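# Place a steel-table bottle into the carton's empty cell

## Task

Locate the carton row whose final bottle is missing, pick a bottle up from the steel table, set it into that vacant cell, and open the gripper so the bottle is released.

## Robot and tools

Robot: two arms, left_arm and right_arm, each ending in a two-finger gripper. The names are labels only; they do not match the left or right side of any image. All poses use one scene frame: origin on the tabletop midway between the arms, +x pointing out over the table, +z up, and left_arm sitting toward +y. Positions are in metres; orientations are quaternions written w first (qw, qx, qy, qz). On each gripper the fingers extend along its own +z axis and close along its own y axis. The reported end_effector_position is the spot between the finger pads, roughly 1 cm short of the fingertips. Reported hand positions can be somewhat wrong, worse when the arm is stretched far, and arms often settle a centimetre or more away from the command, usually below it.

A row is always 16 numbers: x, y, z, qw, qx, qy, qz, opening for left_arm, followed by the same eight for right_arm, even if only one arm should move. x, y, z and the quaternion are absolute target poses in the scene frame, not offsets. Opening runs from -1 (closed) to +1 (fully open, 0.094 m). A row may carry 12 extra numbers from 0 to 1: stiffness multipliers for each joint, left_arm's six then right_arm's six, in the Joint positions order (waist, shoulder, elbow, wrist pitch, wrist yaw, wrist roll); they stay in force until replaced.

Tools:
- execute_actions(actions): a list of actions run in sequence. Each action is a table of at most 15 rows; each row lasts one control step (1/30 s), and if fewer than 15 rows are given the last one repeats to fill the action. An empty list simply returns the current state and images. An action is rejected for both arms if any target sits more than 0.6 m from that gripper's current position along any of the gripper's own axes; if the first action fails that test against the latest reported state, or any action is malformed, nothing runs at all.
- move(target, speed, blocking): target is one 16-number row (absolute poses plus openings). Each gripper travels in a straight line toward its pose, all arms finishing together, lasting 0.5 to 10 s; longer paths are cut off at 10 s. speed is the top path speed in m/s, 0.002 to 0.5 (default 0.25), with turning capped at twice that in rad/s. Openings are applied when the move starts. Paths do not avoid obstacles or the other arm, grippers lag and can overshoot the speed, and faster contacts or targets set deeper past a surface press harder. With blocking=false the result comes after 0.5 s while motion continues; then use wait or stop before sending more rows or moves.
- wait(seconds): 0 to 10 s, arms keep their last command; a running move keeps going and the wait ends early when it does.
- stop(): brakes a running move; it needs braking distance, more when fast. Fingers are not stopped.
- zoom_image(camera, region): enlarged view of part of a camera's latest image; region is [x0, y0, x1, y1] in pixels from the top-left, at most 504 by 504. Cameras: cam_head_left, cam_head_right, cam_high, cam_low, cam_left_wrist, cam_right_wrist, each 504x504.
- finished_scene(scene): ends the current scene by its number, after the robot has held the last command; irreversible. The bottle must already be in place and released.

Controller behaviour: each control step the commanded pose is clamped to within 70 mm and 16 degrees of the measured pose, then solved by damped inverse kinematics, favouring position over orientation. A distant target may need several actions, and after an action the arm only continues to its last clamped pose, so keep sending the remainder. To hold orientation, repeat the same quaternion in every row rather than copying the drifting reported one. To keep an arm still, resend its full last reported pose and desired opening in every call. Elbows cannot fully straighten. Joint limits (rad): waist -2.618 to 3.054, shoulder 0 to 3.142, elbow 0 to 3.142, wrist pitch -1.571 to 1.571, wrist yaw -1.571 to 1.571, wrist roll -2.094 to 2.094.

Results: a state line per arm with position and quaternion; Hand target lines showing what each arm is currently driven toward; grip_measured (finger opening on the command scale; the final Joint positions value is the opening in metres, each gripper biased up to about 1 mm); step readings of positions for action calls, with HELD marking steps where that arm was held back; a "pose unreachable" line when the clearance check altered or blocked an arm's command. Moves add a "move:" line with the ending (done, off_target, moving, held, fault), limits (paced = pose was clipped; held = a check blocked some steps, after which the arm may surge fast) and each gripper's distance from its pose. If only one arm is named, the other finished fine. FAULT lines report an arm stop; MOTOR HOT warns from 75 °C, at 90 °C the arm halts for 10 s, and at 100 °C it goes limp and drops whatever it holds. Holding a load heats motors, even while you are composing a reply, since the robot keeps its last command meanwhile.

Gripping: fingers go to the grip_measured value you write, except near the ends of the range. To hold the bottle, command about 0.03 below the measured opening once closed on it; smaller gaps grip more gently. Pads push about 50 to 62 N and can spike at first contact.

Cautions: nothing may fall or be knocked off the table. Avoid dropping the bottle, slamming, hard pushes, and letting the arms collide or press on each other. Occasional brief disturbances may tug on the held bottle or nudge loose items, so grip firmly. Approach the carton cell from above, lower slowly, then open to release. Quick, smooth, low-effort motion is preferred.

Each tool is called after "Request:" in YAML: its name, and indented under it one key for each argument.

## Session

Request:
execute_actions:
  actions: []

Scene clock: 0.00 s.
left_arm: end_effector_position=(+0.4869, +0.2207, +0.3790) grip_measured=+1.000 end_effector_quat_wxyz=(+0.663, -0.654, +0.364, -0.012) | right_arm: end_effector_position=(+0.6381, -0.3861, +0.3821) grip_measured=+1.000 end_effector_quat_wxyz=(+0.571, +0.030, +0.814, +0.100)
Joint positions: left_arm=[-0.458  2.238  2.495 -0.966 -1.384 -1.781  0.094] | right_arm=[-0.068  2.174  2.467 -0.635 -0.222  0.131  0.094]
Joint velocities: left_arm=[ 0.002 -0.007 -0.022 -0.022  0.051 -0.066  0.   ] | right_arm=[-0.012 -0.007 -0.007  0.022  0.051 -0.081  0.   ]
Motor temperatures (°C, as the motors report them): left_arm=[23 24 22 24 22 25] | right_arm=[24 23 25 25 24 24]
Hand target (left_arm): +0.485, +0.222, +0.378; +0.664, -0.650, +0.369, -0.001
Hand target (right_arm): +0.635, -0.386, +0.391; +0.577, +0.028, +0.810, +0.099
Joint stiffness scale: left_arm=[1. 1. 1. 1. 1. 1.] | right_arm=[1. 1. 1. 1. 1. 1.]

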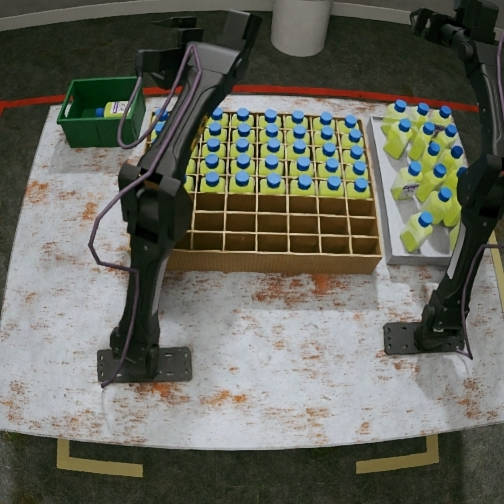

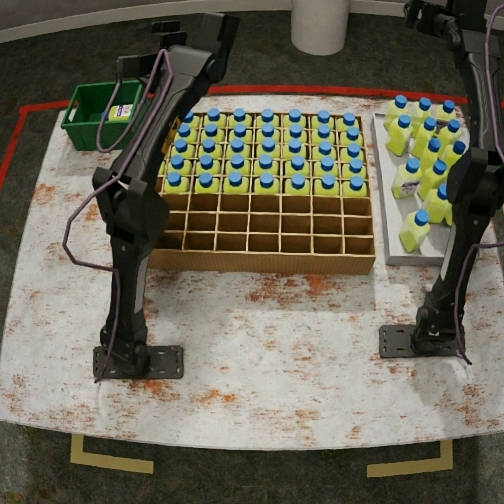

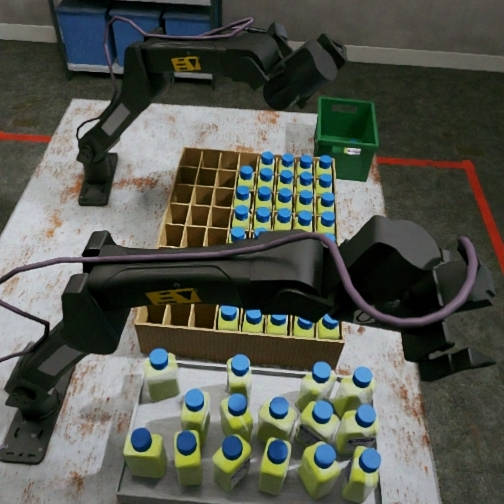

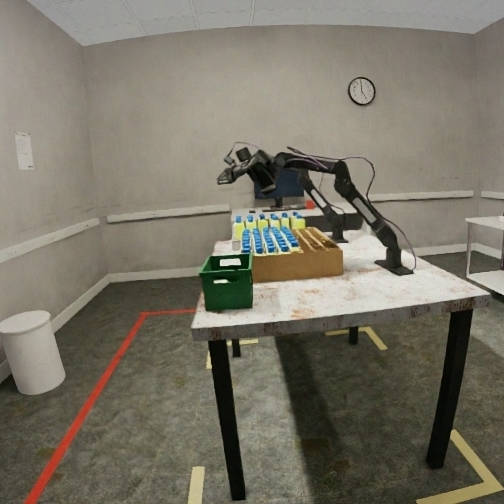

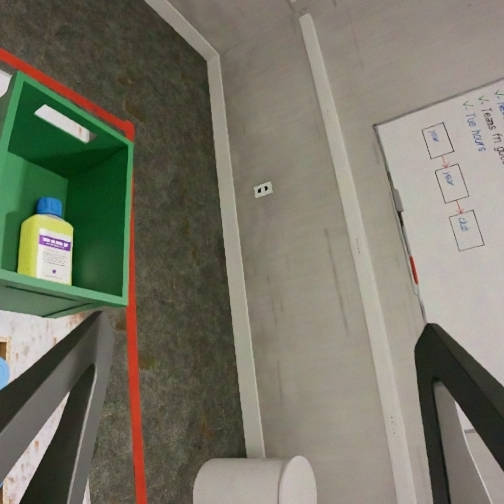

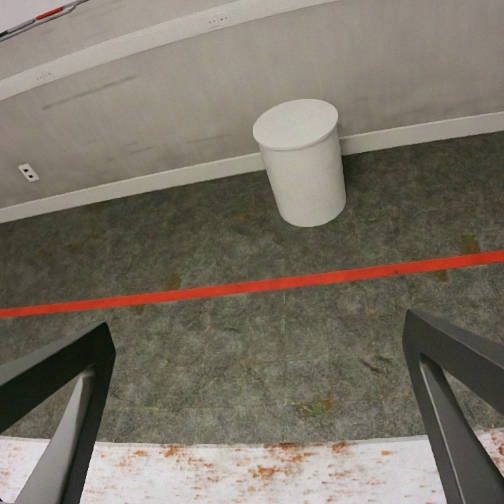

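Request:
zoom_image:
  camera: "cam_high"
  region: [150, 130, 360, 260]

Request:
zoom_image:
  camera: "cam_head_left"
  region: [350, 90, 504, 280]

Request:
zoom_image:
  camera: "cam_high"
  region: [100, 330, 420, 504]

Region (150, 130, 360, 260) of cam_high's 504x504 image, scaled by 2.400, with more detail than that image has; it fills the top 312 rows of this view, and the rest is white.

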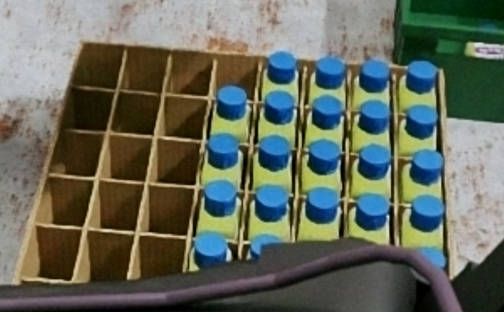

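Region (350, 90, 504, 280) of cam_head_left's 504x504 image, scaled by 2.653, with more detail than that image has; it fills the left 409 columns of this view, and the rest is white.

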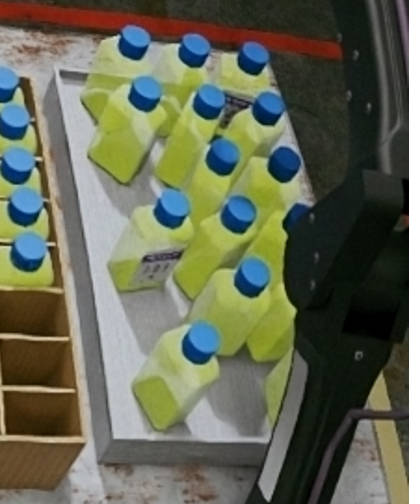

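Region (100, 330, 420, 504) of cam_high's 504x504 image, scaled by 1.575, with more detail than that image has; it fills the top 274 rows of this view, and the rest is white.

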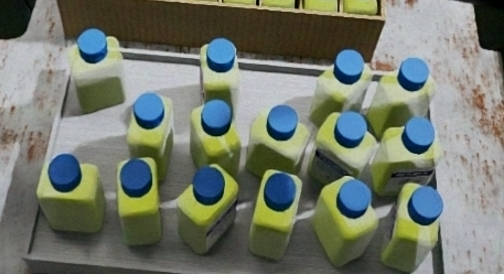

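Request:
move:
  target: [0.20,0.12,0.27,0.3596,0.3160,0.8682,-0.1309,0.3, 0.25,-0.30,0.178,0.0,-0.0785,0.9969,0.0,0.1]
  speed: 0.5

Scene clock: 16.70 s.
left_arm: end_effector_position=(+0.2058, +0.1163, +0.2622) grip_measured=+0.302 end_effector_quat_wxyz=(+0.364, +0.316, +0.867, -0.127) | right_arm: end_effector_position=(+0.2633, -0.2945, +0.1665) grip_measured=+0.102 end_effector_quat_wxyz=(-0.005, -0.071, +0.997, +0.013)
Joint positions: left_arm=[-0.381  0.941  1.137 -1.011  0.267  0.286  0.061] | right_arm=[ 0.291  1.512  1.402 -1.466 -0.028  0.117  0.052]
Joint velocities: left_arm=[-0.002 -0.002 -0.002  0.007 -0.051  0.007 -0.   ] | right_arm=[-0.002  0.012  0.002 -0.022 -0.022  0.007 -0.001]
Motor temperatures (°C, as the motors report them): left_arm=[23 27 23 26 22 25] | right_arm=[24 27 26 29 24 24]
Hand target (left_arm): +0.205, +0.117, +0.265; +0.360, +0.317, +0.868, -0.129
Hand target (right_arm): +0.256, -0.297, +0.170; -0.002, -0.072, +0.997, +0.007
Off the commanded pose (left_arm): 0.010 m, 1 deg.
Off the commanded pose (right_arm): 0.018 m, 2 deg.
Joint stiffness scale: left_arm=[1. 1. 1. 1. 1. 1.] | right_arm=[1. 1. 1. 1. 1. 1.]
move: off_target (right_arm); limits=paced

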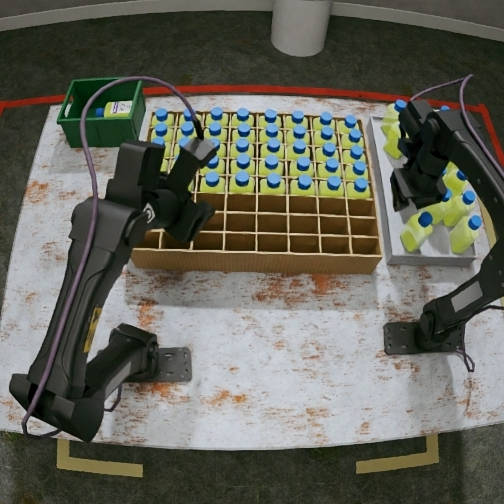

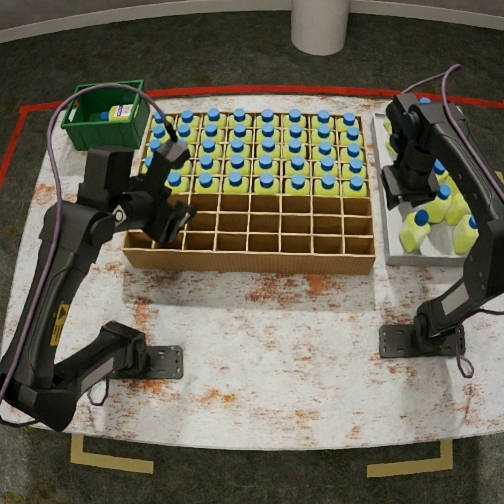

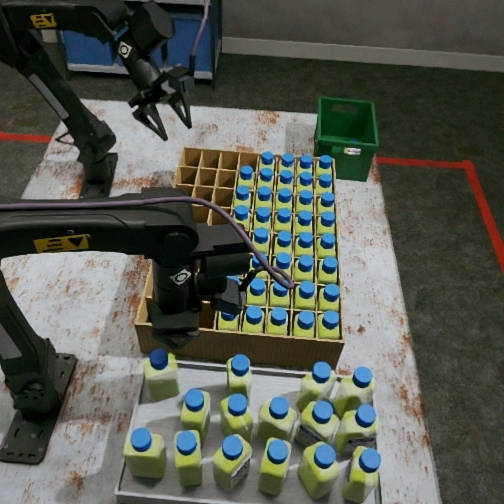

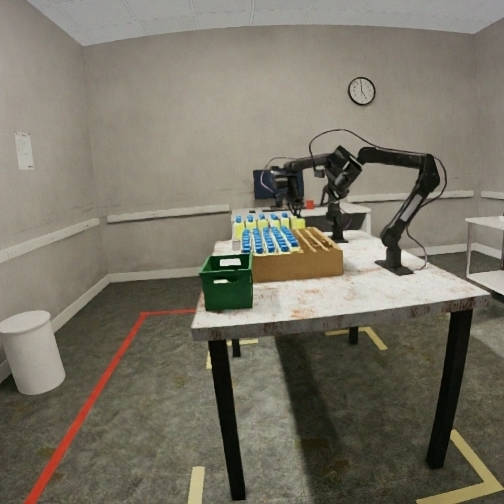

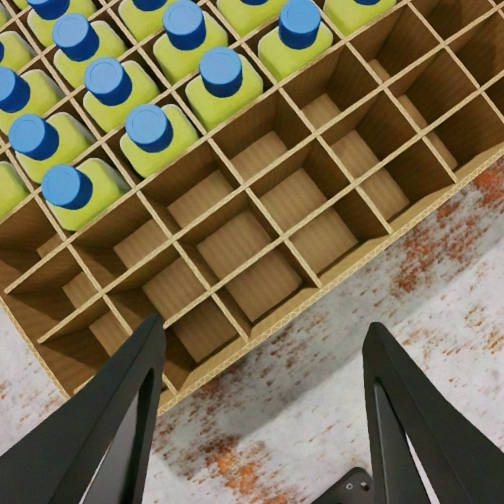

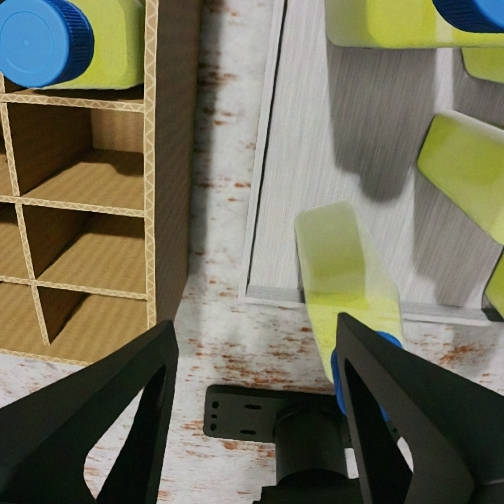

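Request:
move:
  target: [0.03,0.13,0.22,0.2094,0.5678,0.7814,-0.1521,0.3, 0.219,-0.349,0.172,0.0,0.0,1.0,0.0,0.1]
  speed: 0.3

Scene clock: 20.67 s.
left_arm: end_effector_position=(+0.0376, +0.1248, +0.2218) grip_measured=+0.302 end_effector_quat_wxyz=(+0.220, +0.567, +0.778, -0.156) | right_arm: end_effector_position=(+0.2267, -0.3449, +0.1702) grip_measured=+0.102 end_effector_quat_wxyz=(+0.002, -0.001, +1.000, +0.004)
Joint positions: left_arm=[-0.727  0.67   1.088 -1.523  0.295  0.536  0.061] | right_arm=[ 0.118  1.335  1.267 -1.499 -0.008  0.086  0.052]
Joint velocities: left_arm=[-0.022 -0.007  0.007  0.081 -0.022  0.051 -0.   ] | right_arm=[-0.007  0.012  0.007 -0.081 -0.007 -0.037  0.001]
Motor temperatures (°C, as the motors report them): left_arm=[23 27 24 26 22 25] | right_arm=[24 27 26 28 24 24]
Hand target (left_arm): +0.031, +0.129, +0.216; +0.211, +0.568, +0.780, -0.156
Hand target (right_arm): +0.219, -0.349, +0.171; +0.001, +0.000, +1.000, -0.002
Off the commanded pose (left_arm): 0.009 m, 1 deg.
Off the commanded pose (right_arm): 0.009 m, 1 deg.
Joint stiffness scale: left_arm=[1. 1. 1. 1. 1. 1.] | right_arm=[1. 1. 1. 1. 1. 1.]
move: done

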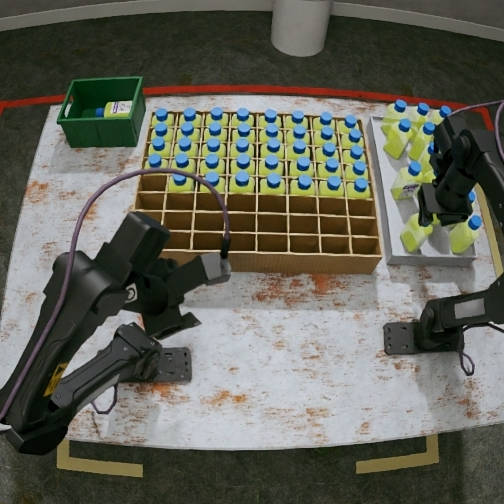

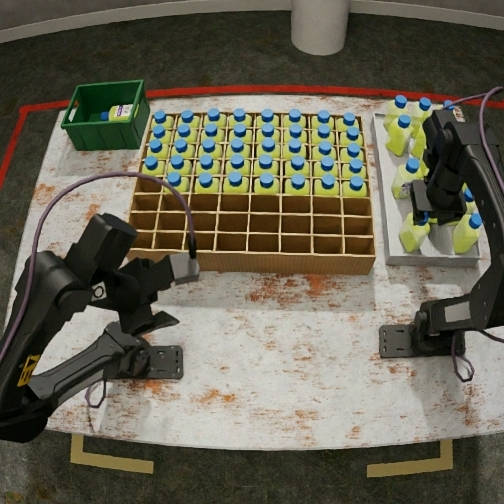

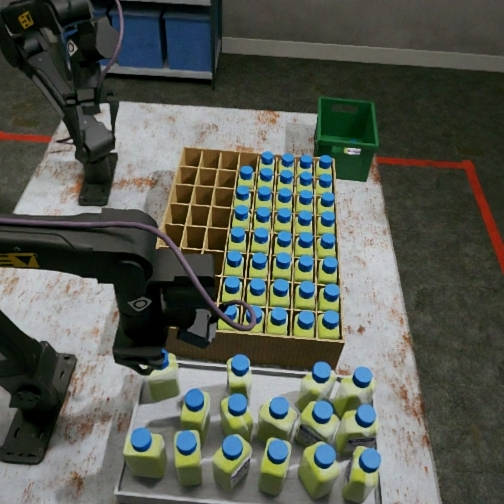

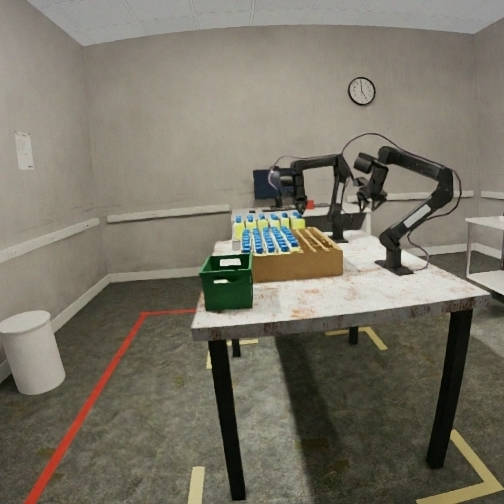

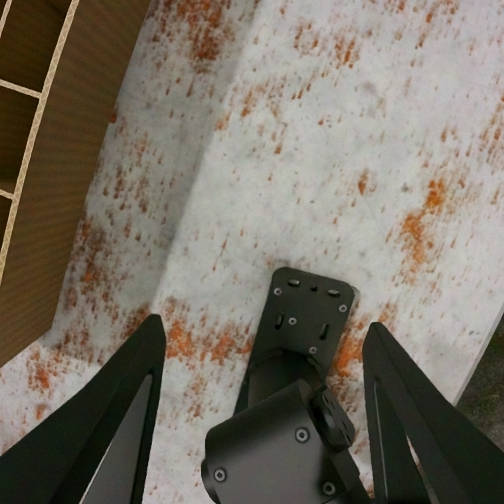

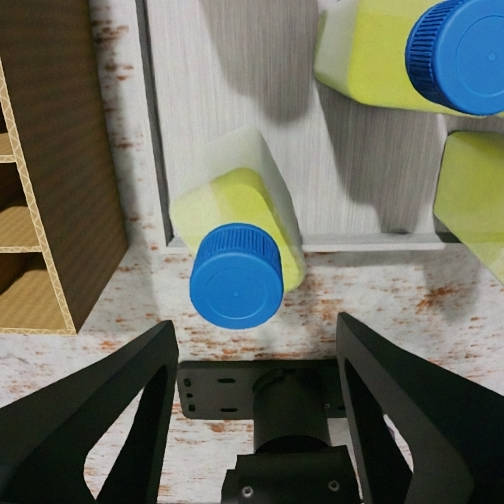

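Request:
zoom_image:
  camera: "cam_right_wrist"
  region: [130, 100, 390, 360]

Request:
zoom_image:
  camera: "cam_high"
  region: [90, 300, 250, 430]

Request:
zoom_image:
  camera: "cam_head_left"
  region: [380, 170, 504, 280]

Region (130, 100, 390, 360) of cam_right_wrist's 504x504 image, scaled by 1.938, with more detail than that image has.

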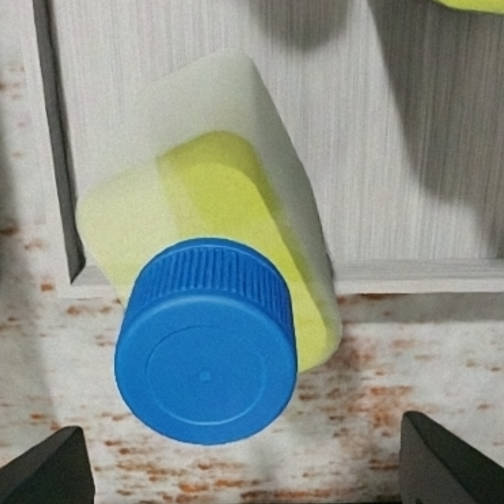

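Region (90, 300, 250, 430) of cam_high's 504x504 image, scaled by 3.150, with more detail than that image has; it fills the top 410 rows of this view, and the rest is white.

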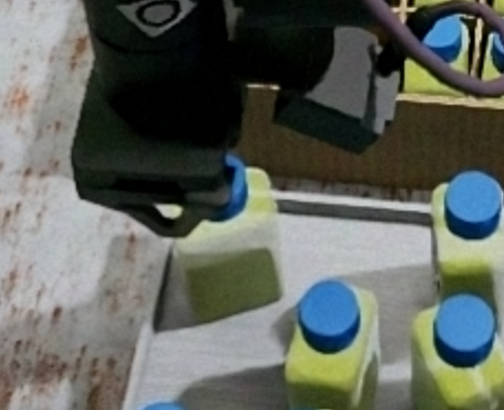

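Region (380, 170, 504, 280) of cam_head_left's 504x504 image, scaled by 4.065, with more detail than that image has; it fills the top 447 rows of this view, and the rest is white.

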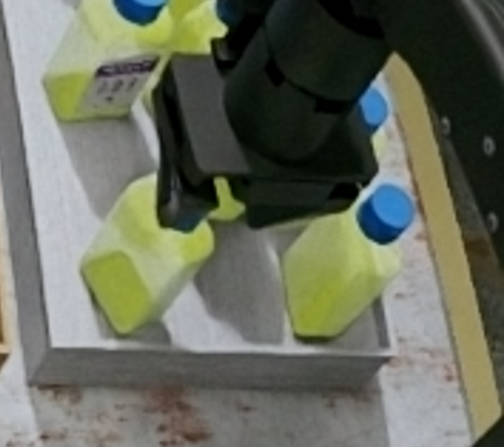

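Request:
move:
  target: [0.0376,0.1248,0.2218,0.220,0.567,0.778,-0.156,0.3, 0.250,-0.339,0.164,0.0,0.0,1.0,0.0,0.1]
  speed: 0.1

Scene clock: 34.87 s.
left_arm: end_effector_position=(+0.0378, +0.1249, +0.2218) grip_measured=+0.302 end_effector_quat_wxyz=(+0.220, +0.566, +0.779, -0.156) | right_arm: end_effector_position=(+0.2394, -0.3405, +0.1595) grip_measured=+0.102 end_effector_quat_wxyz=(-0.017, +0.000, +1.000, +0.002)
Joint positions: left_arm=[-0.727  0.67   1.088 -1.523  0.293  0.533  0.061] | right_arm=[ 0.132  1.412  1.286 -1.476 -0.008  0.102  0.052]
Joint velocities: left_arm=[-0.012  0.007  0.002  0.007 -0.037 -0.051 -0.001] | right_arm=[-0.017  0.007 -0.002 -0.007 -0.007 -0.007 -0.   ]
Motor temperatures (°C, as the motors report them): left_arm=[23 25 23 26 22 25] | right_arm=[24 26 26 26 24 24]
Hand target (left_arm): +0.038, +0.125, +0.222; +0.220, +0.567, +0.778, -0.156
Hand target (right_arm): +0.250, -0.339, +0.164; -0.000, -0.000, +1.000, +0.000
Off the commanded pose (left_arm): 0.000 m, 0 deg.
Off the commanded pose (right_arm): 0.012 m, 2 deg.
Joint stiffness scale: left_arm=[1. 1. 1. 1. 1. 1.] | right_arm=[1. 1. 1. 1. 1. 1.]
move: off_target (right_arm)

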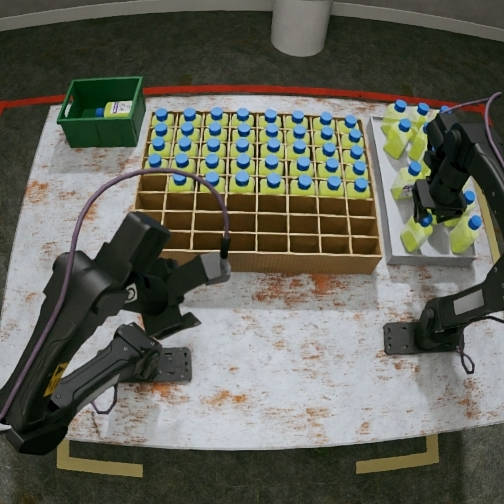

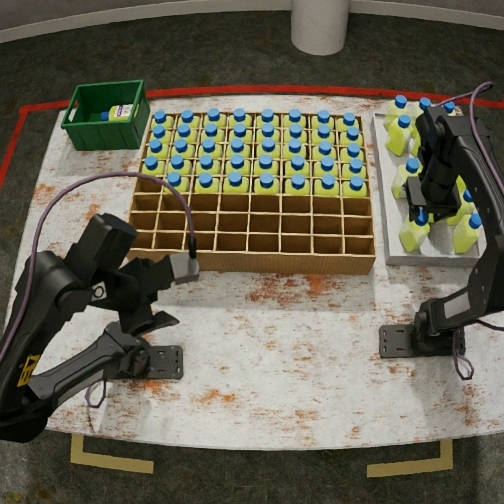

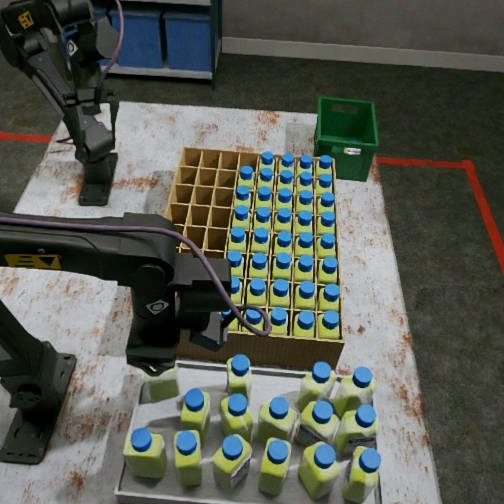

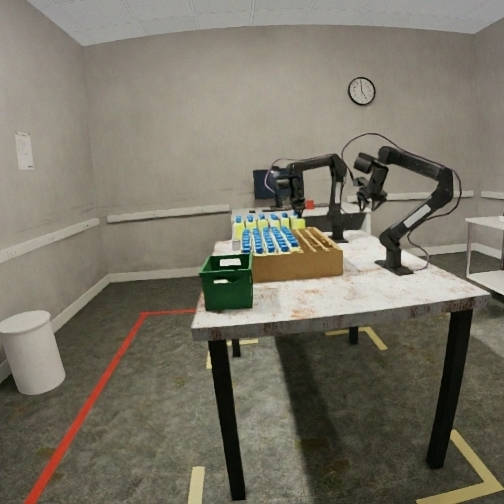

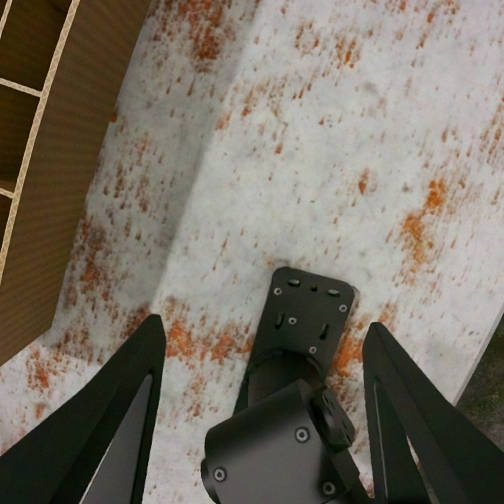

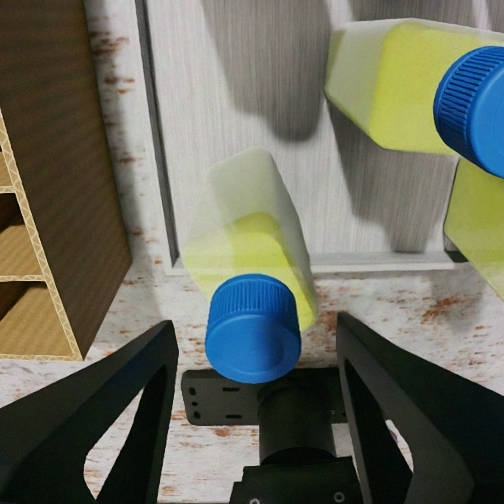

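Request:
execute_actions:
  actions:
    - [[0.0376,0.1248,0.2218,0.220,0.567,0.778,-0.156,0.3, 0.252,-0.339,0.164,0.0,0.0,1.0,0.0,0.1],[0.0376,0.1248,0.2218,0.220,0.567,0.778,-0.156,0.3, 0.254,-0.339,0.164,0.0,0.0,1.0,0.0,0.05],[0.0376,0.1248,0.2218,0.220,0.567,0.778,-0.156,0.3, 0.256,-0.339,0.164,0.0,0.0,1.0,0.0,0.0],[0.0376,0.1248,0.2218,0.220,0.567,0.778,-0.156,0.3, 0.258,-0.339,0.164,0.0,0.0,1.0,0.0,-0.05],[0.0376,0.1248,0.2218,0.220,0.567,0.778,-0.156,0.3, 0.258,-0.339,0.164,0.0,0.0,1.0,0.0,-0.1],[0.0376,0.1248,0.2218,0.220,0.567,0.778,-0.156,0.3, 0.258,-0.339,0.164,0.0,0.0,1.0,0.0,-0.15],[0.0376,0.1248,0.2218,0.220,0.567,0.778,-0.156,0.3, 0.258,-0.339,0.164,0.0,0.0,1.0,0.0,-0.2],[0.0376,0.1248,0.2218,0.220,0.567,0.778,-0.156,0.3, 0.258,-0.339,0.164,0.0,0.0,1.0,0.0,-0.25],[0.0376,0.1248,0.2218,0.220,0.567,0.778,-0.156,0.3, 0.258,-0.339,0.164,0.0,0.0,1.0,0.0,-0.3]]
    - [[0.0376,0.1248,0.2218,0.220,0.567,0.778,-0.156,0.3, 0.258,-0.339,0.164,0.0,0.0,1.0,0.0,-0.54]]

Scene clock: 43.73 s.
left_arm: end_effector_position=(+0.0378, +0.1249, +0.2218) grip_measured=+0.302 end_effector_quat_wxyz=(+0.220, +0.566, +0.779, -0.156) | right_arm: end_effector_position=(+0.2477, -0.3398, +0.1601) grip_measured=-0.443 end_effector_quat_wxyz=(-0.014, +0.001, +1.000, +0.002)
Joint positions: left_arm=[-0.727  0.67   1.088 -1.523  0.293  0.533  0.061] | right_arm=[ 0.132  1.439  1.311 -1.47  -0.008  0.103  0.026]
Joint velocities: left_arm=[-0.012 -0.007  0.002  0.007 -0.037  0.007 -0.001] | right_arm=[-0.007  0.012 -0.007  0.081 -0.022 -0.051  0.   ]
Motor temperatures (°C, as the motors report them): left_arm=[23 25 23 26 22 25] | right_arm=[24 25 26 26 24 24]
Hand target (left_arm): +0.038, +0.125, +0.222; +0.220, +0.567, +0.778, -0.156
Hand target (right_arm): +0.258, -0.339, +0.164; +0.000, -0.000, +1.000, +0.000
Off the commanded pose (left_arm): 0.000 m, 0 deg.
Off the commanded pose (right_arm): 0.011 m, 2 deg.
Joint stiffness scale: left_arm=[1. 1. 1. 1. 1. 1.] | right_arm=[1. 1. 1. 1. 1. 1.]
Step readings (end_effector_position; steps 1 to 15: 1st action; 16 to 30: 2nd action):
0: left_arm (+0.0378, +0.1249, +0.2218) | right_arm (+0.2394, -0.3405, +0.1595)
1: left_arm (+0.0378, +0.1249, +0.2218) | right_arm (+0.2394, -0.3405, +0.1595)
2: left_arm (+0.0378, +0.1249, +0.2218) | right_arm (+0.2398, -0.3405, +0.1598)
4: left_arm (+0.0378, +0.1249, +0.2218) | right_arm (+0.2426, -0.3402, +0.1608)
8: left_arm (+0.0378, +0.1249, +0.2218) | right_arm (+0.2476, -0.3397, +0.1605)
15: left_arm (+0.0378, +0.1249, +0.2218) | right_arm (+0.2476, -0.3397, +0.1601)
16: left_arm (+0.0378, +0.1249, +0.2218) | right_arm (+0.2476, -0.3398, +0.1601)
17: left_arm (+0.0378, +0.1249, +0.2218) | right_arm (+0.2477, -0.3398, +0.1601)
19: left_arm (+0.0378, +0.1249, +0.2218) | right_arm (+0.2477, -0.3398, +0.1601)
23: left_arm (+0.0378, +0.1249, +0.2218) | right_arm (+0.2477, -0.3398, +0.1601)
30: end_effector_position above

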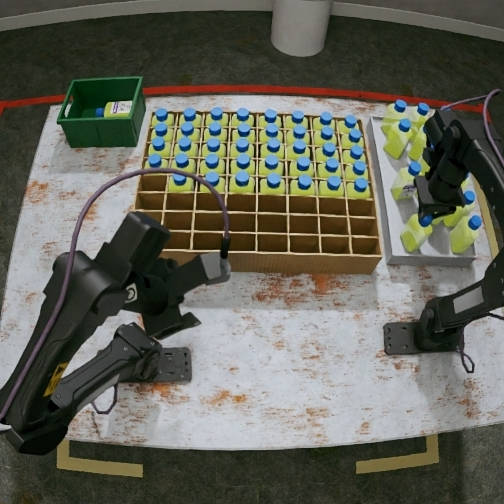

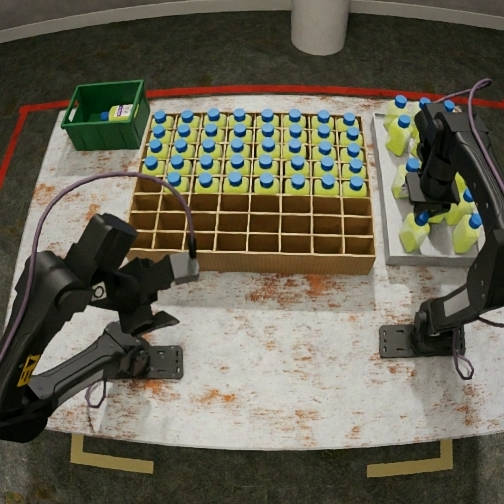

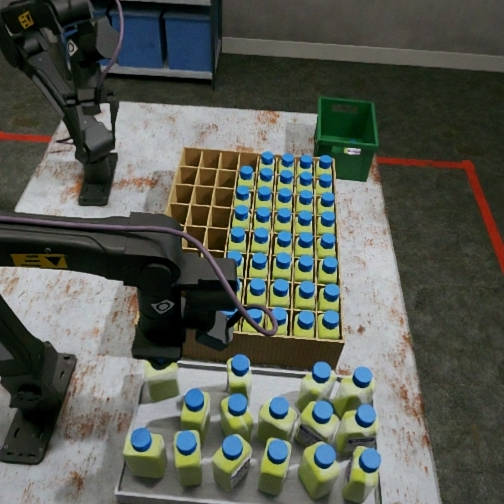

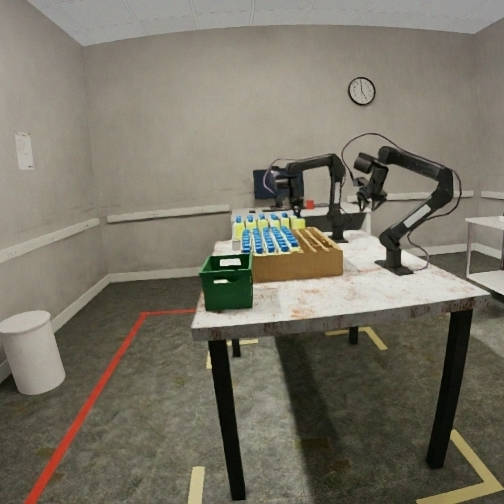

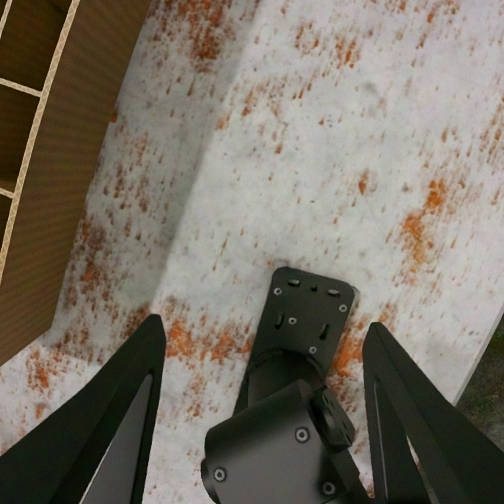

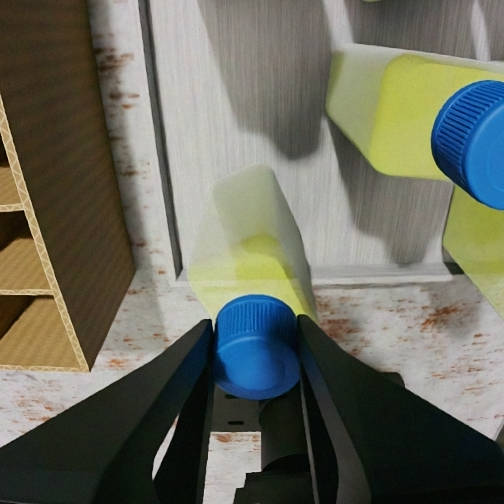

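Request:
execute_actions:
  actions:
    - [ [0.0376,0.1248,0.2218,0.220,0.567,0.778,-0.156,0.3, 0.248,-0.340,0.162,0,0,1,0,-0.52], [0.0376,0.1248,0.2218,0.220,0.567,0.778,-0.156,0.3, 0.248,-0.340,0.165,0,0,1,0,-0.52], [0.0376,0.1248,0.2218,0.220,0.567,0.778,-0.156,0.3, 0.248,-0.340,0.169,0,0,1,0,-0.52], [0.0376,0.1248,0.2218,0.220,0.567,0.778,-0.156,0.3, 0.248,-0.340,0.174,0,0,1,0,-0.52], [0.0376,0.1248,0.2218,0.220,0.567,0.778,-0.156,0.3, 0.248,-0.340,0.179,0,0,1,0,-0.52], [0.0376,0.1248,0.2218,0.220,0.567,0.778,-0.156,0.3, 0.248,-0.340,0.184,0,0,1,0,-0.52], [0.0376,0.1248,0.2218,0.220,0.567,0.778,-0.156,0.3, 0.248,-0.340,0.188,0,0,1,0,-0.52], [0.0376,0.1248,0.2218,0.220,0.567,0.778,-0.156,0.3, 0.248,-0.340,0.191,0,0,1,0,-0.52], [0.0376,0.1248,0.2218,0.220,0.567,0.778,-0.156,0.3, 0.246,-0.3395,0.192,0,0,1,0,-0.52], [0.0376,0.1248,0.2218,0.220,0.567,0.778,-0.156,0.3, 0.243,-0.3387,0.1915,0,0,1,0,-0.52], [0.0376,0.1248,0.2218,0.220,0.567,0.778,-0.156,0.3, 0.239,-0.3375,0.191,0,0,1,0,-0.52], [0.0376,0.1248,0.2218,0.220,0.567,0.778,-0.156,0.3, 0.234,-0.336,0.1905,0,0,1,0,-0.52], [0.0376,0.1248,0.2218,0.220,0.567,0.778,-0.156,0.3, 0.228,-0.3343,0.190,0,0,1,0,-0.52], [0.0376,0.1248,0.2218,0.220,0.567,0.778,-0.156,0.3, 0.221,-0.3323,0.189,0,0,1,0,-0.52], [0.0376,0.1248,0.2218,0.220,0.567,0.778,-0.156,0.3, 0.214,-0.3303,0.188,0,0,1,0,-0.52] ]
    - [ [0.0376,0.1248,0.2218,0.220,0.567,0.778,-0.156,0.3, 0.207,-0.3283,0.1875,0,0,1,0,-0.52], [0.0376,0.1248,0.2218,0.220,0.567,0.778,-0.156,0.3, 0.200,-0.3263,0.187,0,0,1,0,-0.52], [0.0376,0.1248,0.2218,0.220,0.567,0.778,-0.156,0.3, 0.193,-0.3244,0.1865,0,0,1,0,-0.52], [0.0376,0.1248,0.2218,0.220,0.567,0.778,-0.156,0.3, 0.186,-0.3224,0.186,0,0,1,0,-0.52], [0.0376,0.1248,0.2218,0.220,0.567,0.778,-0.156,0.3, 0.179,-0.3204,0.1855,0,0,1,0,-0.52], [0.0376,0.1248,0.2218,0.220,0.567,0.778,-0.156,0.3, 0.172,-0.3184,0.185,0,0,1,0,-0.52], [0.0376,0.1248,0.2218,0.220,0.567,0.778,-0.156,0.3, 0.1664,-0.3141,0.182,0,0,1,0,-0.52], [0.0376,0.1248,0.2218,0.220,0.567,0.778,-0.156,0.3, 0.1609,-0.3099,0.179,0,0,1,0,-0.52], [0.0376,0.1248,0.2218,0.220,0.567,0.778,-0.156,0.3, 0.1553,-0.3056,0.176,0,0,1,0,-0.52], [0.0376,0.1248,0.2218,0.220,0.567,0.778,-0.156,0.3, 0.1498,-0.3013,0.173,0,0,1,0,-0.52], [0.0376,0.1248,0.2218,0.220,0.567,0.778,-0.156,0.3, 0.1442,-0.2971,0.170,0,0,1,0,-0.52], [0.0376,0.1248,0.2218,0.220,0.567,0.778,-0.156,0.3, 0.1387,-0.2928,0.167,0,0,1,0,-0.52], [0.0376,0.1248,0.2218,0.220,0.567,0.778,-0.156,0.3, 0.1331,-0.2885,0.164,0,0,1,0,-0.52], [0.0376,0.1248,0.2218,0.220,0.567,0.778,-0.156,0.3, 0.1276,-0.2843,0.161,0,0,1,0,-0.52], [0.0376,0.1248,0.2218,0.220,0.567,0.778,-0.156,0.3, 0.1220,-0.2800,0.158,0,0,1,0,-0.52] ]
    - [ [0.0391,0.1238,0.2207,0.2206,0.5589,0.7833,-0.1536,0.1, 0.1215,-0.2720,0.1573,0,-0.0081,1.0,0,-0.52], [0.0406,0.1228,0.2196,0.2213,0.5509,0.7885,-0.1511,0.1, 0.1209,-0.2641,0.1565,0,-0.0163,0.9999,0,-0.52], [0.0421,0.1218,0.2184,0.2219,0.5428,0.7938,-0.1487,0.1, 0.1204,-0.2561,0.1558,0,-0.0244,0.9997,0,-0.52], [0.0436,0.1208,0.2173,0.2226,0.5347,0.7990,-0.1463,0.1, 0.1198,-0.2481,0.1551,0,-0.0326,0.9995,0,-0.52], [0.0451,0.1199,0.2162,0.2232,0.5267,0.8043,-0.1438,0.1, 0.1193,-0.2402,0.1543,0,-0.0407,0.9992,0,-0.52], [0.0465,0.1189,0.2151,0.2238,0.5186,0.8095,-0.1414,0.1, 0.1187,-0.2322,0.1536,0,-0.0489,0.9988,0,-0.52], [0.0480,0.1179,0.2140,0.2245,0.5105,0.8148,-0.1390,0.1, 0.1182,-0.2242,0.1529,0,-0.0570,0.9984,0,-0.52], [0.0495,0.1169,0.2128,0.2251,0.5024,0.8200,-0.1366,0.1, 0.1177,-0.2163,0.1521,0,-0.0651,0.9979,0,-0.52], [0.0510,0.1159,0.2117,0.2258,0.4944,0.8253,-0.1341,0.1, 0.1171,-0.2083,0.1514,0,-0.0732,0.9973,0,-0.52], [0.0525,0.1149,0.2106,0.2264,0.4863,0.8305,-0.1317,0.1, 0.1166,-0.2003,0.1507,0,-0.0814,0.9967,0,-0.52], [0.0540,0.1139,0.2095,0.2270,0.4782,0.8358,-0.1293,0.1, 0.1160,-0.1924,0.1499,0,-0.0895,0.9960,0,-0.52], [0.0555,0.1129,0.2084,0.2277,0.4702,0.8410,-0.1268,0.1, 0.1155,-0.1844,0.1492,0,-0.0976,0.9952,0,-0.52], [0.0570,0.1119,0.2072,0.2283,0.4621,0.8463,-0.1244,0.1, 0.1150,-0.1764,0.1485,0,-0.1057,0.9944,0,-0.52], [0.0585,0.1109,0.2061,0.2290,0.4540,0.8515,-0.1220,0.1, 0.1144,-0.1685,0.1477,0,-0.1138,0.9935,0,-0.52], [0.0600,0.1100,0.2050,0.2296,0.4460,0.8568,-0.1195,0.1, 0.1139,-0.1605,0.1470,0,-0.1219,0.9925,0,-0.52] ]
    - [ [0.0600,0.1100,0.2050,0.2296,0.4460,0.8568,-0.1195,0.1, 0.1133,-0.1525,0.1463,0,-0.1300,0.9915,0,-0.52], [0.0600,0.1100,0.2050,0.2296,0.4460,0.8568,-0.1195,0.1, 0.1128,-0.1445,0.1455,0,-0.1380,0.9904,0,-0.52], [0.0600,0.1100,0.2050,0.2296,0.4460,0.8568,-0.1195,0.1, 0.1122,-0.1366,0.1448,0,-0.1461,0.9893,0,-0.52], [0.0600,0.1100,0.2050,0.2296,0.4460,0.8568,-0.1195,0.1, 0.1117,-0.1286,0.1441,0,-0.1541,0.9881,0,-0.52], [0.0600,0.1100,0.2050,0.2296,0.4460,0.8568,-0.1195,0.1, 0.1112,-0.1206,0.1433,0,-0.1622,0.9868,0,-0.52], [0.0600,0.1100,0.2050,0.2296,0.4460,0.8568,-0.1195,0.1, 0.1106,-0.1127,0.1426,0,-0.1702,0.9854,0,-0.52], [0.0600,0.1100,0.2050,0.2296,0.4460,0.8568,-0.1195,0.1, 0.1101,-0.1047,0.1419,0,-0.1782,0.9840,0,-0.52], [0.0600,0.1100,0.2050,0.2296,0.4460,0.8568,-0.1195,0.1, 0.1095,-0.0967,0.1411,0,-0.1863,0.9825,0,-0.52], [0.0600,0.1100,0.2050,0.2296,0.4460,0.8568,-0.1195,0.1, 0.1090,-0.0888,0.1404,0,-0.1942,0.9810,0,-0.52], [0.0600,0.1100,0.2050,0.2296,0.4460,0.8568,-0.1195,0.1, 0.1085,-0.0808,0.1397,0,-0.2022,0.9793,0,-0.52], [0.0600,0.1100,0.2050,0.2296,0.4460,0.8568,-0.1195,0.1, 0.1079,-0.0728,0.1389,0,-0.2102,0.9777,0,-0.52], [0.0600,0.1100,0.2050,0.2296,0.4460,0.8568,-0.1195,0.1, 0.1074,-0.0659,0.1383,0,-0.2181,0.9759,0,-0.52], [0.0600,0.1100,0.2050,0.2296,0.4460,0.8568,-0.1195,0.1, 0.1070,-0.0589,0.1377,0,-0.2261,0.9741,0,-0.52], [0.0600,0.1100,0.2050,0.2296,0.4460,0.8568,-0.1195,0.1, 0.1066,-0.0529,0.1371,0,-0.2340,0.9722,0,-0.52], [0.0600,0.1100,0.2050,0.2296,0.4460,0.8568,-0.1195,0.1, 0.1062,-0.0469,0.1366,0,-0.2419,0.9703,0,-0.52] ]
    - [ [0.0600,0.1100,0.2050,0.2296,0.4460,0.8568,-0.1195,0.1, 0.1058,-0.0420,0.1361,0,-0.2419,0.9703,0,-0.52], [0.0600,0.1100,0.2050,0.2296,0.4460,0.8568,-0.1195,0.1, 0.1055,-0.0380,0.1357,0,-0.2419,0.9703,0,-0.52], [0.0600,0.1100,0.2050,0.2296,0.4460,0.8568,-0.1195,0.1, 0.1053,-0.0350,0.1355,0,-0.2419,0.9703,0,-0.52], [0.0600,0.1100,0.2050,0.2296,0.4460,0.8568,-0.1195,0.1, 0.1051,-0.0320,0.1352,0,-0.2419,0.9703,0,-0.52], [0.0600,0.1100,0.2050,0.2296,0.4460,0.8568,-0.1195,0.1, 0.105,-0.030,0.135,0,-0.2419,0.9703,0,-0.52], [0.0600,0.1100,0.2050,0.2296,0.4460,0.8568,-0.1195,0.1, 0.105,-0.030,0.133,0,-0.2419,0.9703,0,-0.52], [0.0600,0.1100,0.2050,0.2296,0.4460,0.8568,-0.1195,0.1, 0.105,-0.030,0.131,0,-0.2419,0.9703,0,-0.52], [0.0600,0.1100,0.2050,0.2296,0.4460,0.8568,-0.1195,0.1, 0.105,-0.030,0.129,0,-0.2419,0.9703,0,-0.52], [0.0600,0.1100,0.2050,0.2296,0.4460,0.8568,-0.1195,0.1, 0.105,-0.030,0.127,0,-0.2419,0.9703,0,-0.52], [0.0600,0.1100,0.2050,0.2296,0.4460,0.8568,-0.1195,0.1, 0.105,-0.030,0.125,0,-0.2419,0.9703,0,-0.52], [0.0600,0.1100,0.2050,0.2296,0.4460,0.8568,-0.1195,0.1, 0.105,-0.030,0.123,0,-0.2419,0.9703,0,-0.52], [0.0600,0.1100,0.2050,0.2296,0.4460,0.8568,-0.1195,0.1, 0.105,-0.030,0.121,0,-0.2419,0.9703,0,-0.52], [0.0600,0.1100,0.2050,0.2296,0.4460,0.8568,-0.1195,0.1, 0.105,-0.030,0.119,0,-0.2419,0.9703,0,-0.52], [0.0600,0.1100,0.2050,0.2296,0.4460,0.8568,-0.1195,0.1, 0.105,-0.030,0.117,0,-0.2419,0.9703,0,-0.52], [0.0600,0.1100,0.2050,0.2296,0.4460,0.8568,-0.1195,0.1, 0.105,-0.030,0.115,0,-0.2419,0.9703,0,-0.52] ]

Scene clock: 54.97 s.
left_arm: end_effector_position=(+0.0599, +0.1114, +0.2109) grip_measured=+0.102 end_effector_quat_wxyz=(+0.237, +0.444, +0.855, -0.125) | right_arm: end_effector_position=(+0.1039, -0.0367, +0.1223) grip_measured=-0.443 end_effector_quat_wxyz=(-0.013, -0.234, +0.972, -0.006)
Joint positions: left_arm=[-1.066  0.683  1.024 -1.369 -0.014 -0.031  0.052] | right_arm=[ 1.34   1.85   1.603 -1.347 -0.016  0.836  0.026]
Joint velocities: left_arm=[-0.012  0.007 -0.002  0.007  0.037 -0.022  0.   ] | right_arm=[-0.002 -0.007 -0.012 -0.051 -0.037 -0.081  0.   ]
Motor temperatures (°C, as the motors report them): left_arm=[23 25 24 27 22 25] | right_arm=[24 25 27 26 24 24]
Hand target (left_arm): +0.060, +0.110, +0.205; +0.230, +0.446, +0.857, -0.120
Hand target (right_arm): +0.105, -0.030, +0.116; -0.001, -0.242, +0.970, -0.001
Off the commanded pose (left_arm): 0.006 m, 1 deg.
Off the commanded pose (right_arm): 0.010 m, 2 deg.
Joint stiffness scale: left_arm=[1. 1. 1. 1. 1. 1.] | right_arm=[1. 1. 1. 1. 1. 1.]
Step readings (end_effector_position; steps 1 to 15: 1st action; 16 to 30: 2nd action; 31 to 45: 3rd action; 46 to 60: 4th action; 61 to 75: 5th action):
0: left_arm (+0.0378, +0.1249, +0.2218) | right_arm (+0.2477, -0.3398, +0.1601)
1: left_arm (+0.0378, +0.1249, +0.2218) | right_arm (+0.2477, -0.3398, +0.1601)
2: left_arm (+0.0378, +0.1249, +0.2218) | right_arm (+0.2477, -0.3398, +0.1601)
4: left_arm (+0.0378, +0.1249, +0.2218) | right_arm (+0.2475, -0.3398, +0.1601)
8: left_arm (+0.0378, +0.1249, +0.2218) | right_arm (+0.2475, -0.3398, +0.1707)
15: left_arm (+0.0378, +0.1249, +0.2218) | right_arm (+0.2395, -0.3331, +0.1809)
16: left_arm (+0.0378, +0.1249, +0.2218) | right_arm (+0.2342, -0.3310, +0.1807)
17: left_arm (+0.0378, +0.1249, +0.2218) | right_arm (+0.2281, -0.3288, +0.1803)
19: left_arm (+0.0378, +0.1249, +0.2218) | right_arm (+0.2133, -0.3248, +0.1789)
23: left_arm (+0.0378, +0.1249, +0.2218) | right_arm (+0.1838, -0.3155, +0.1762)
30: left_arm (+0.0378, +0.1249, +0.2218) | right_arm (+0.1394, -0.2869, +0.1607)
31: left_arm (+0.0381, +0.1249, +0.2218) | right_arm (+0.1337, -0.2825, +0.1581)
32: left_arm (+0.0386, +0.1245, +0.2220) | right_arm (+0.1285, -0.2776, +0.1566)
34: left_arm (+0.0397, +0.1228, +0.2228) | right_arm (+0.1194, -0.2666, +0.1559)
38: left_arm (+0.0430, +0.1186, +0.2197) | right_arm (+0.1071, -0.2440, +0.1499)
45: left_arm (+0.0500, +0.1120, +0.2129) | right_arm (+0.1044, -0.1904, +0.1438)
46: left_arm (+0.0510, +0.1112, +0.2123) | right_arm (+0.1043, -0.1821, +0.1432)
47: left_arm (+0.0515, +0.1102, +0.2119) | right_arm (+0.1040, -0.1738, +0.1427)
49: left_arm (+0.0526, +0.1089, +0.2115) | right_arm (+0.1033, -0.1575, +0.1416)
53: left_arm (+0.0558, +0.1081, +0.2116) | right_arm (+0.1027, -0.1248, +0.1385)
60: left_arm (+0.0592, +0.1094, +0.2117) | right_arm (+0.1020, -0.0681, +0.1327)
61: left_arm (+0.0595, +0.1095, +0.2117) | right_arm (+0.1020, -0.0611, +0.1316)
62: left_arm (+0.0594, +0.1094, +0.2117) | right_arm (+0.1018, -0.0549, +0.1306)
64: left_arm (+0.0596, +0.1095, +0.2117) | right_arm (+0.1017, -0.0449, +0.1287)
68: left_arm (+0.0594, +0.1114, +0.2107) | right_arm (+0.1032, -0.0391, +0.1247)
75: end_effector_position above

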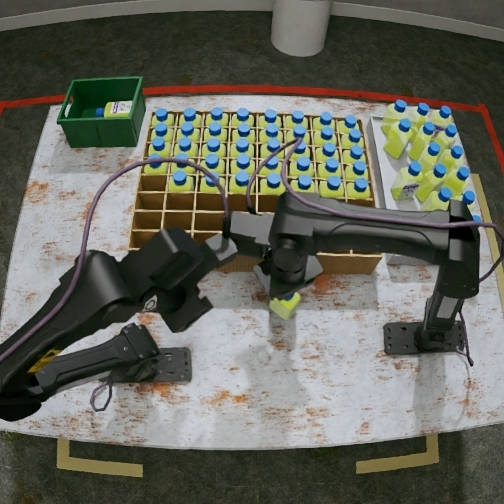

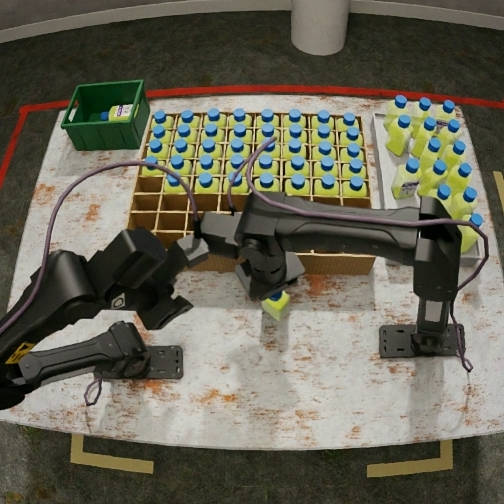

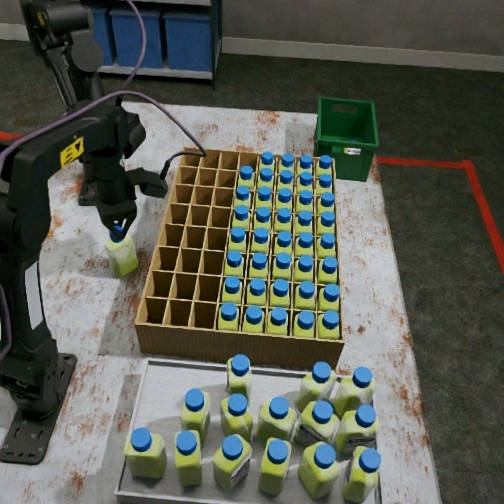

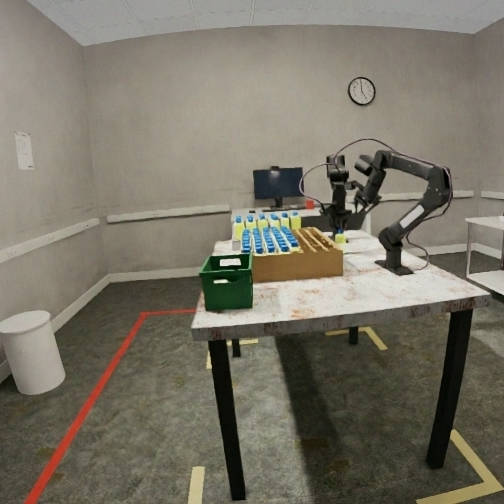

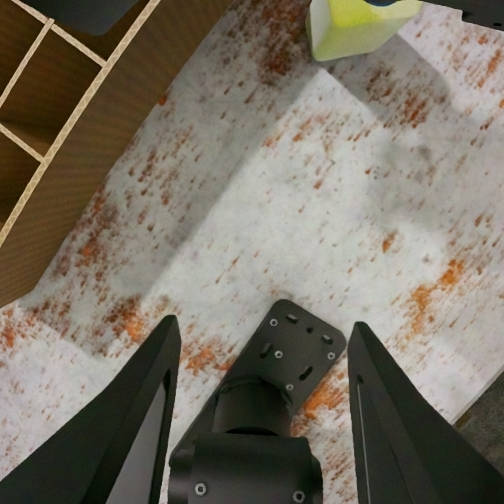

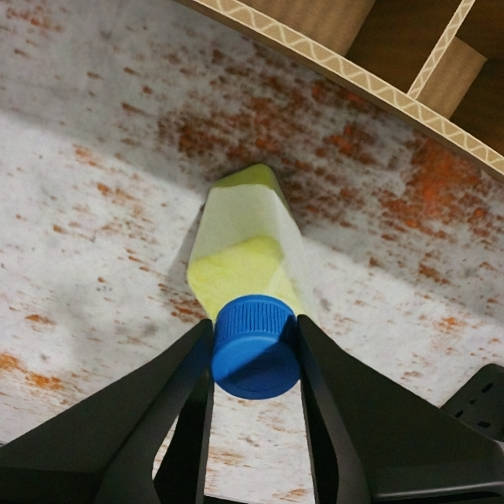

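Request:
zoom_image:
  camera: "cam_head_left"
  region: [150, 180, 330, 340]

Request:
zoom_image:
  camera: "cam_low"
  region: [290, 130, 460, 290]

Region (150, 180, 330, 340) of cam_head_left's 504x504 image, scaled by 2.800, with more detail than that image has.

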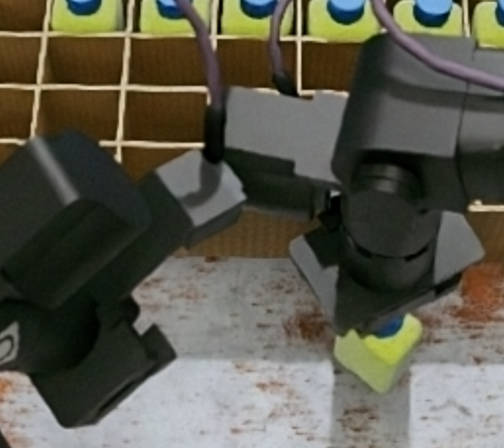

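Region (290, 130, 460, 290) of cam_low's 504x504 image, scaled by 2.965, with more detail than that image has; it fills the top 474 rows of this view, and the rest is white.

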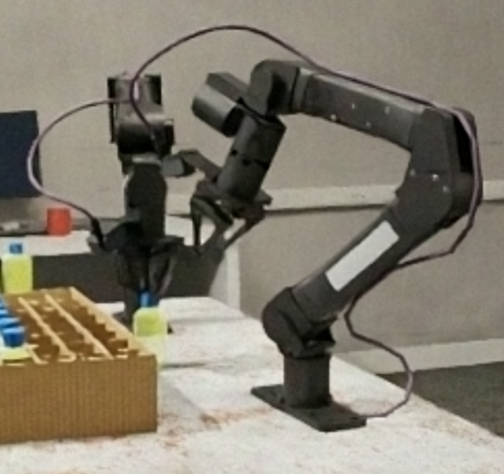

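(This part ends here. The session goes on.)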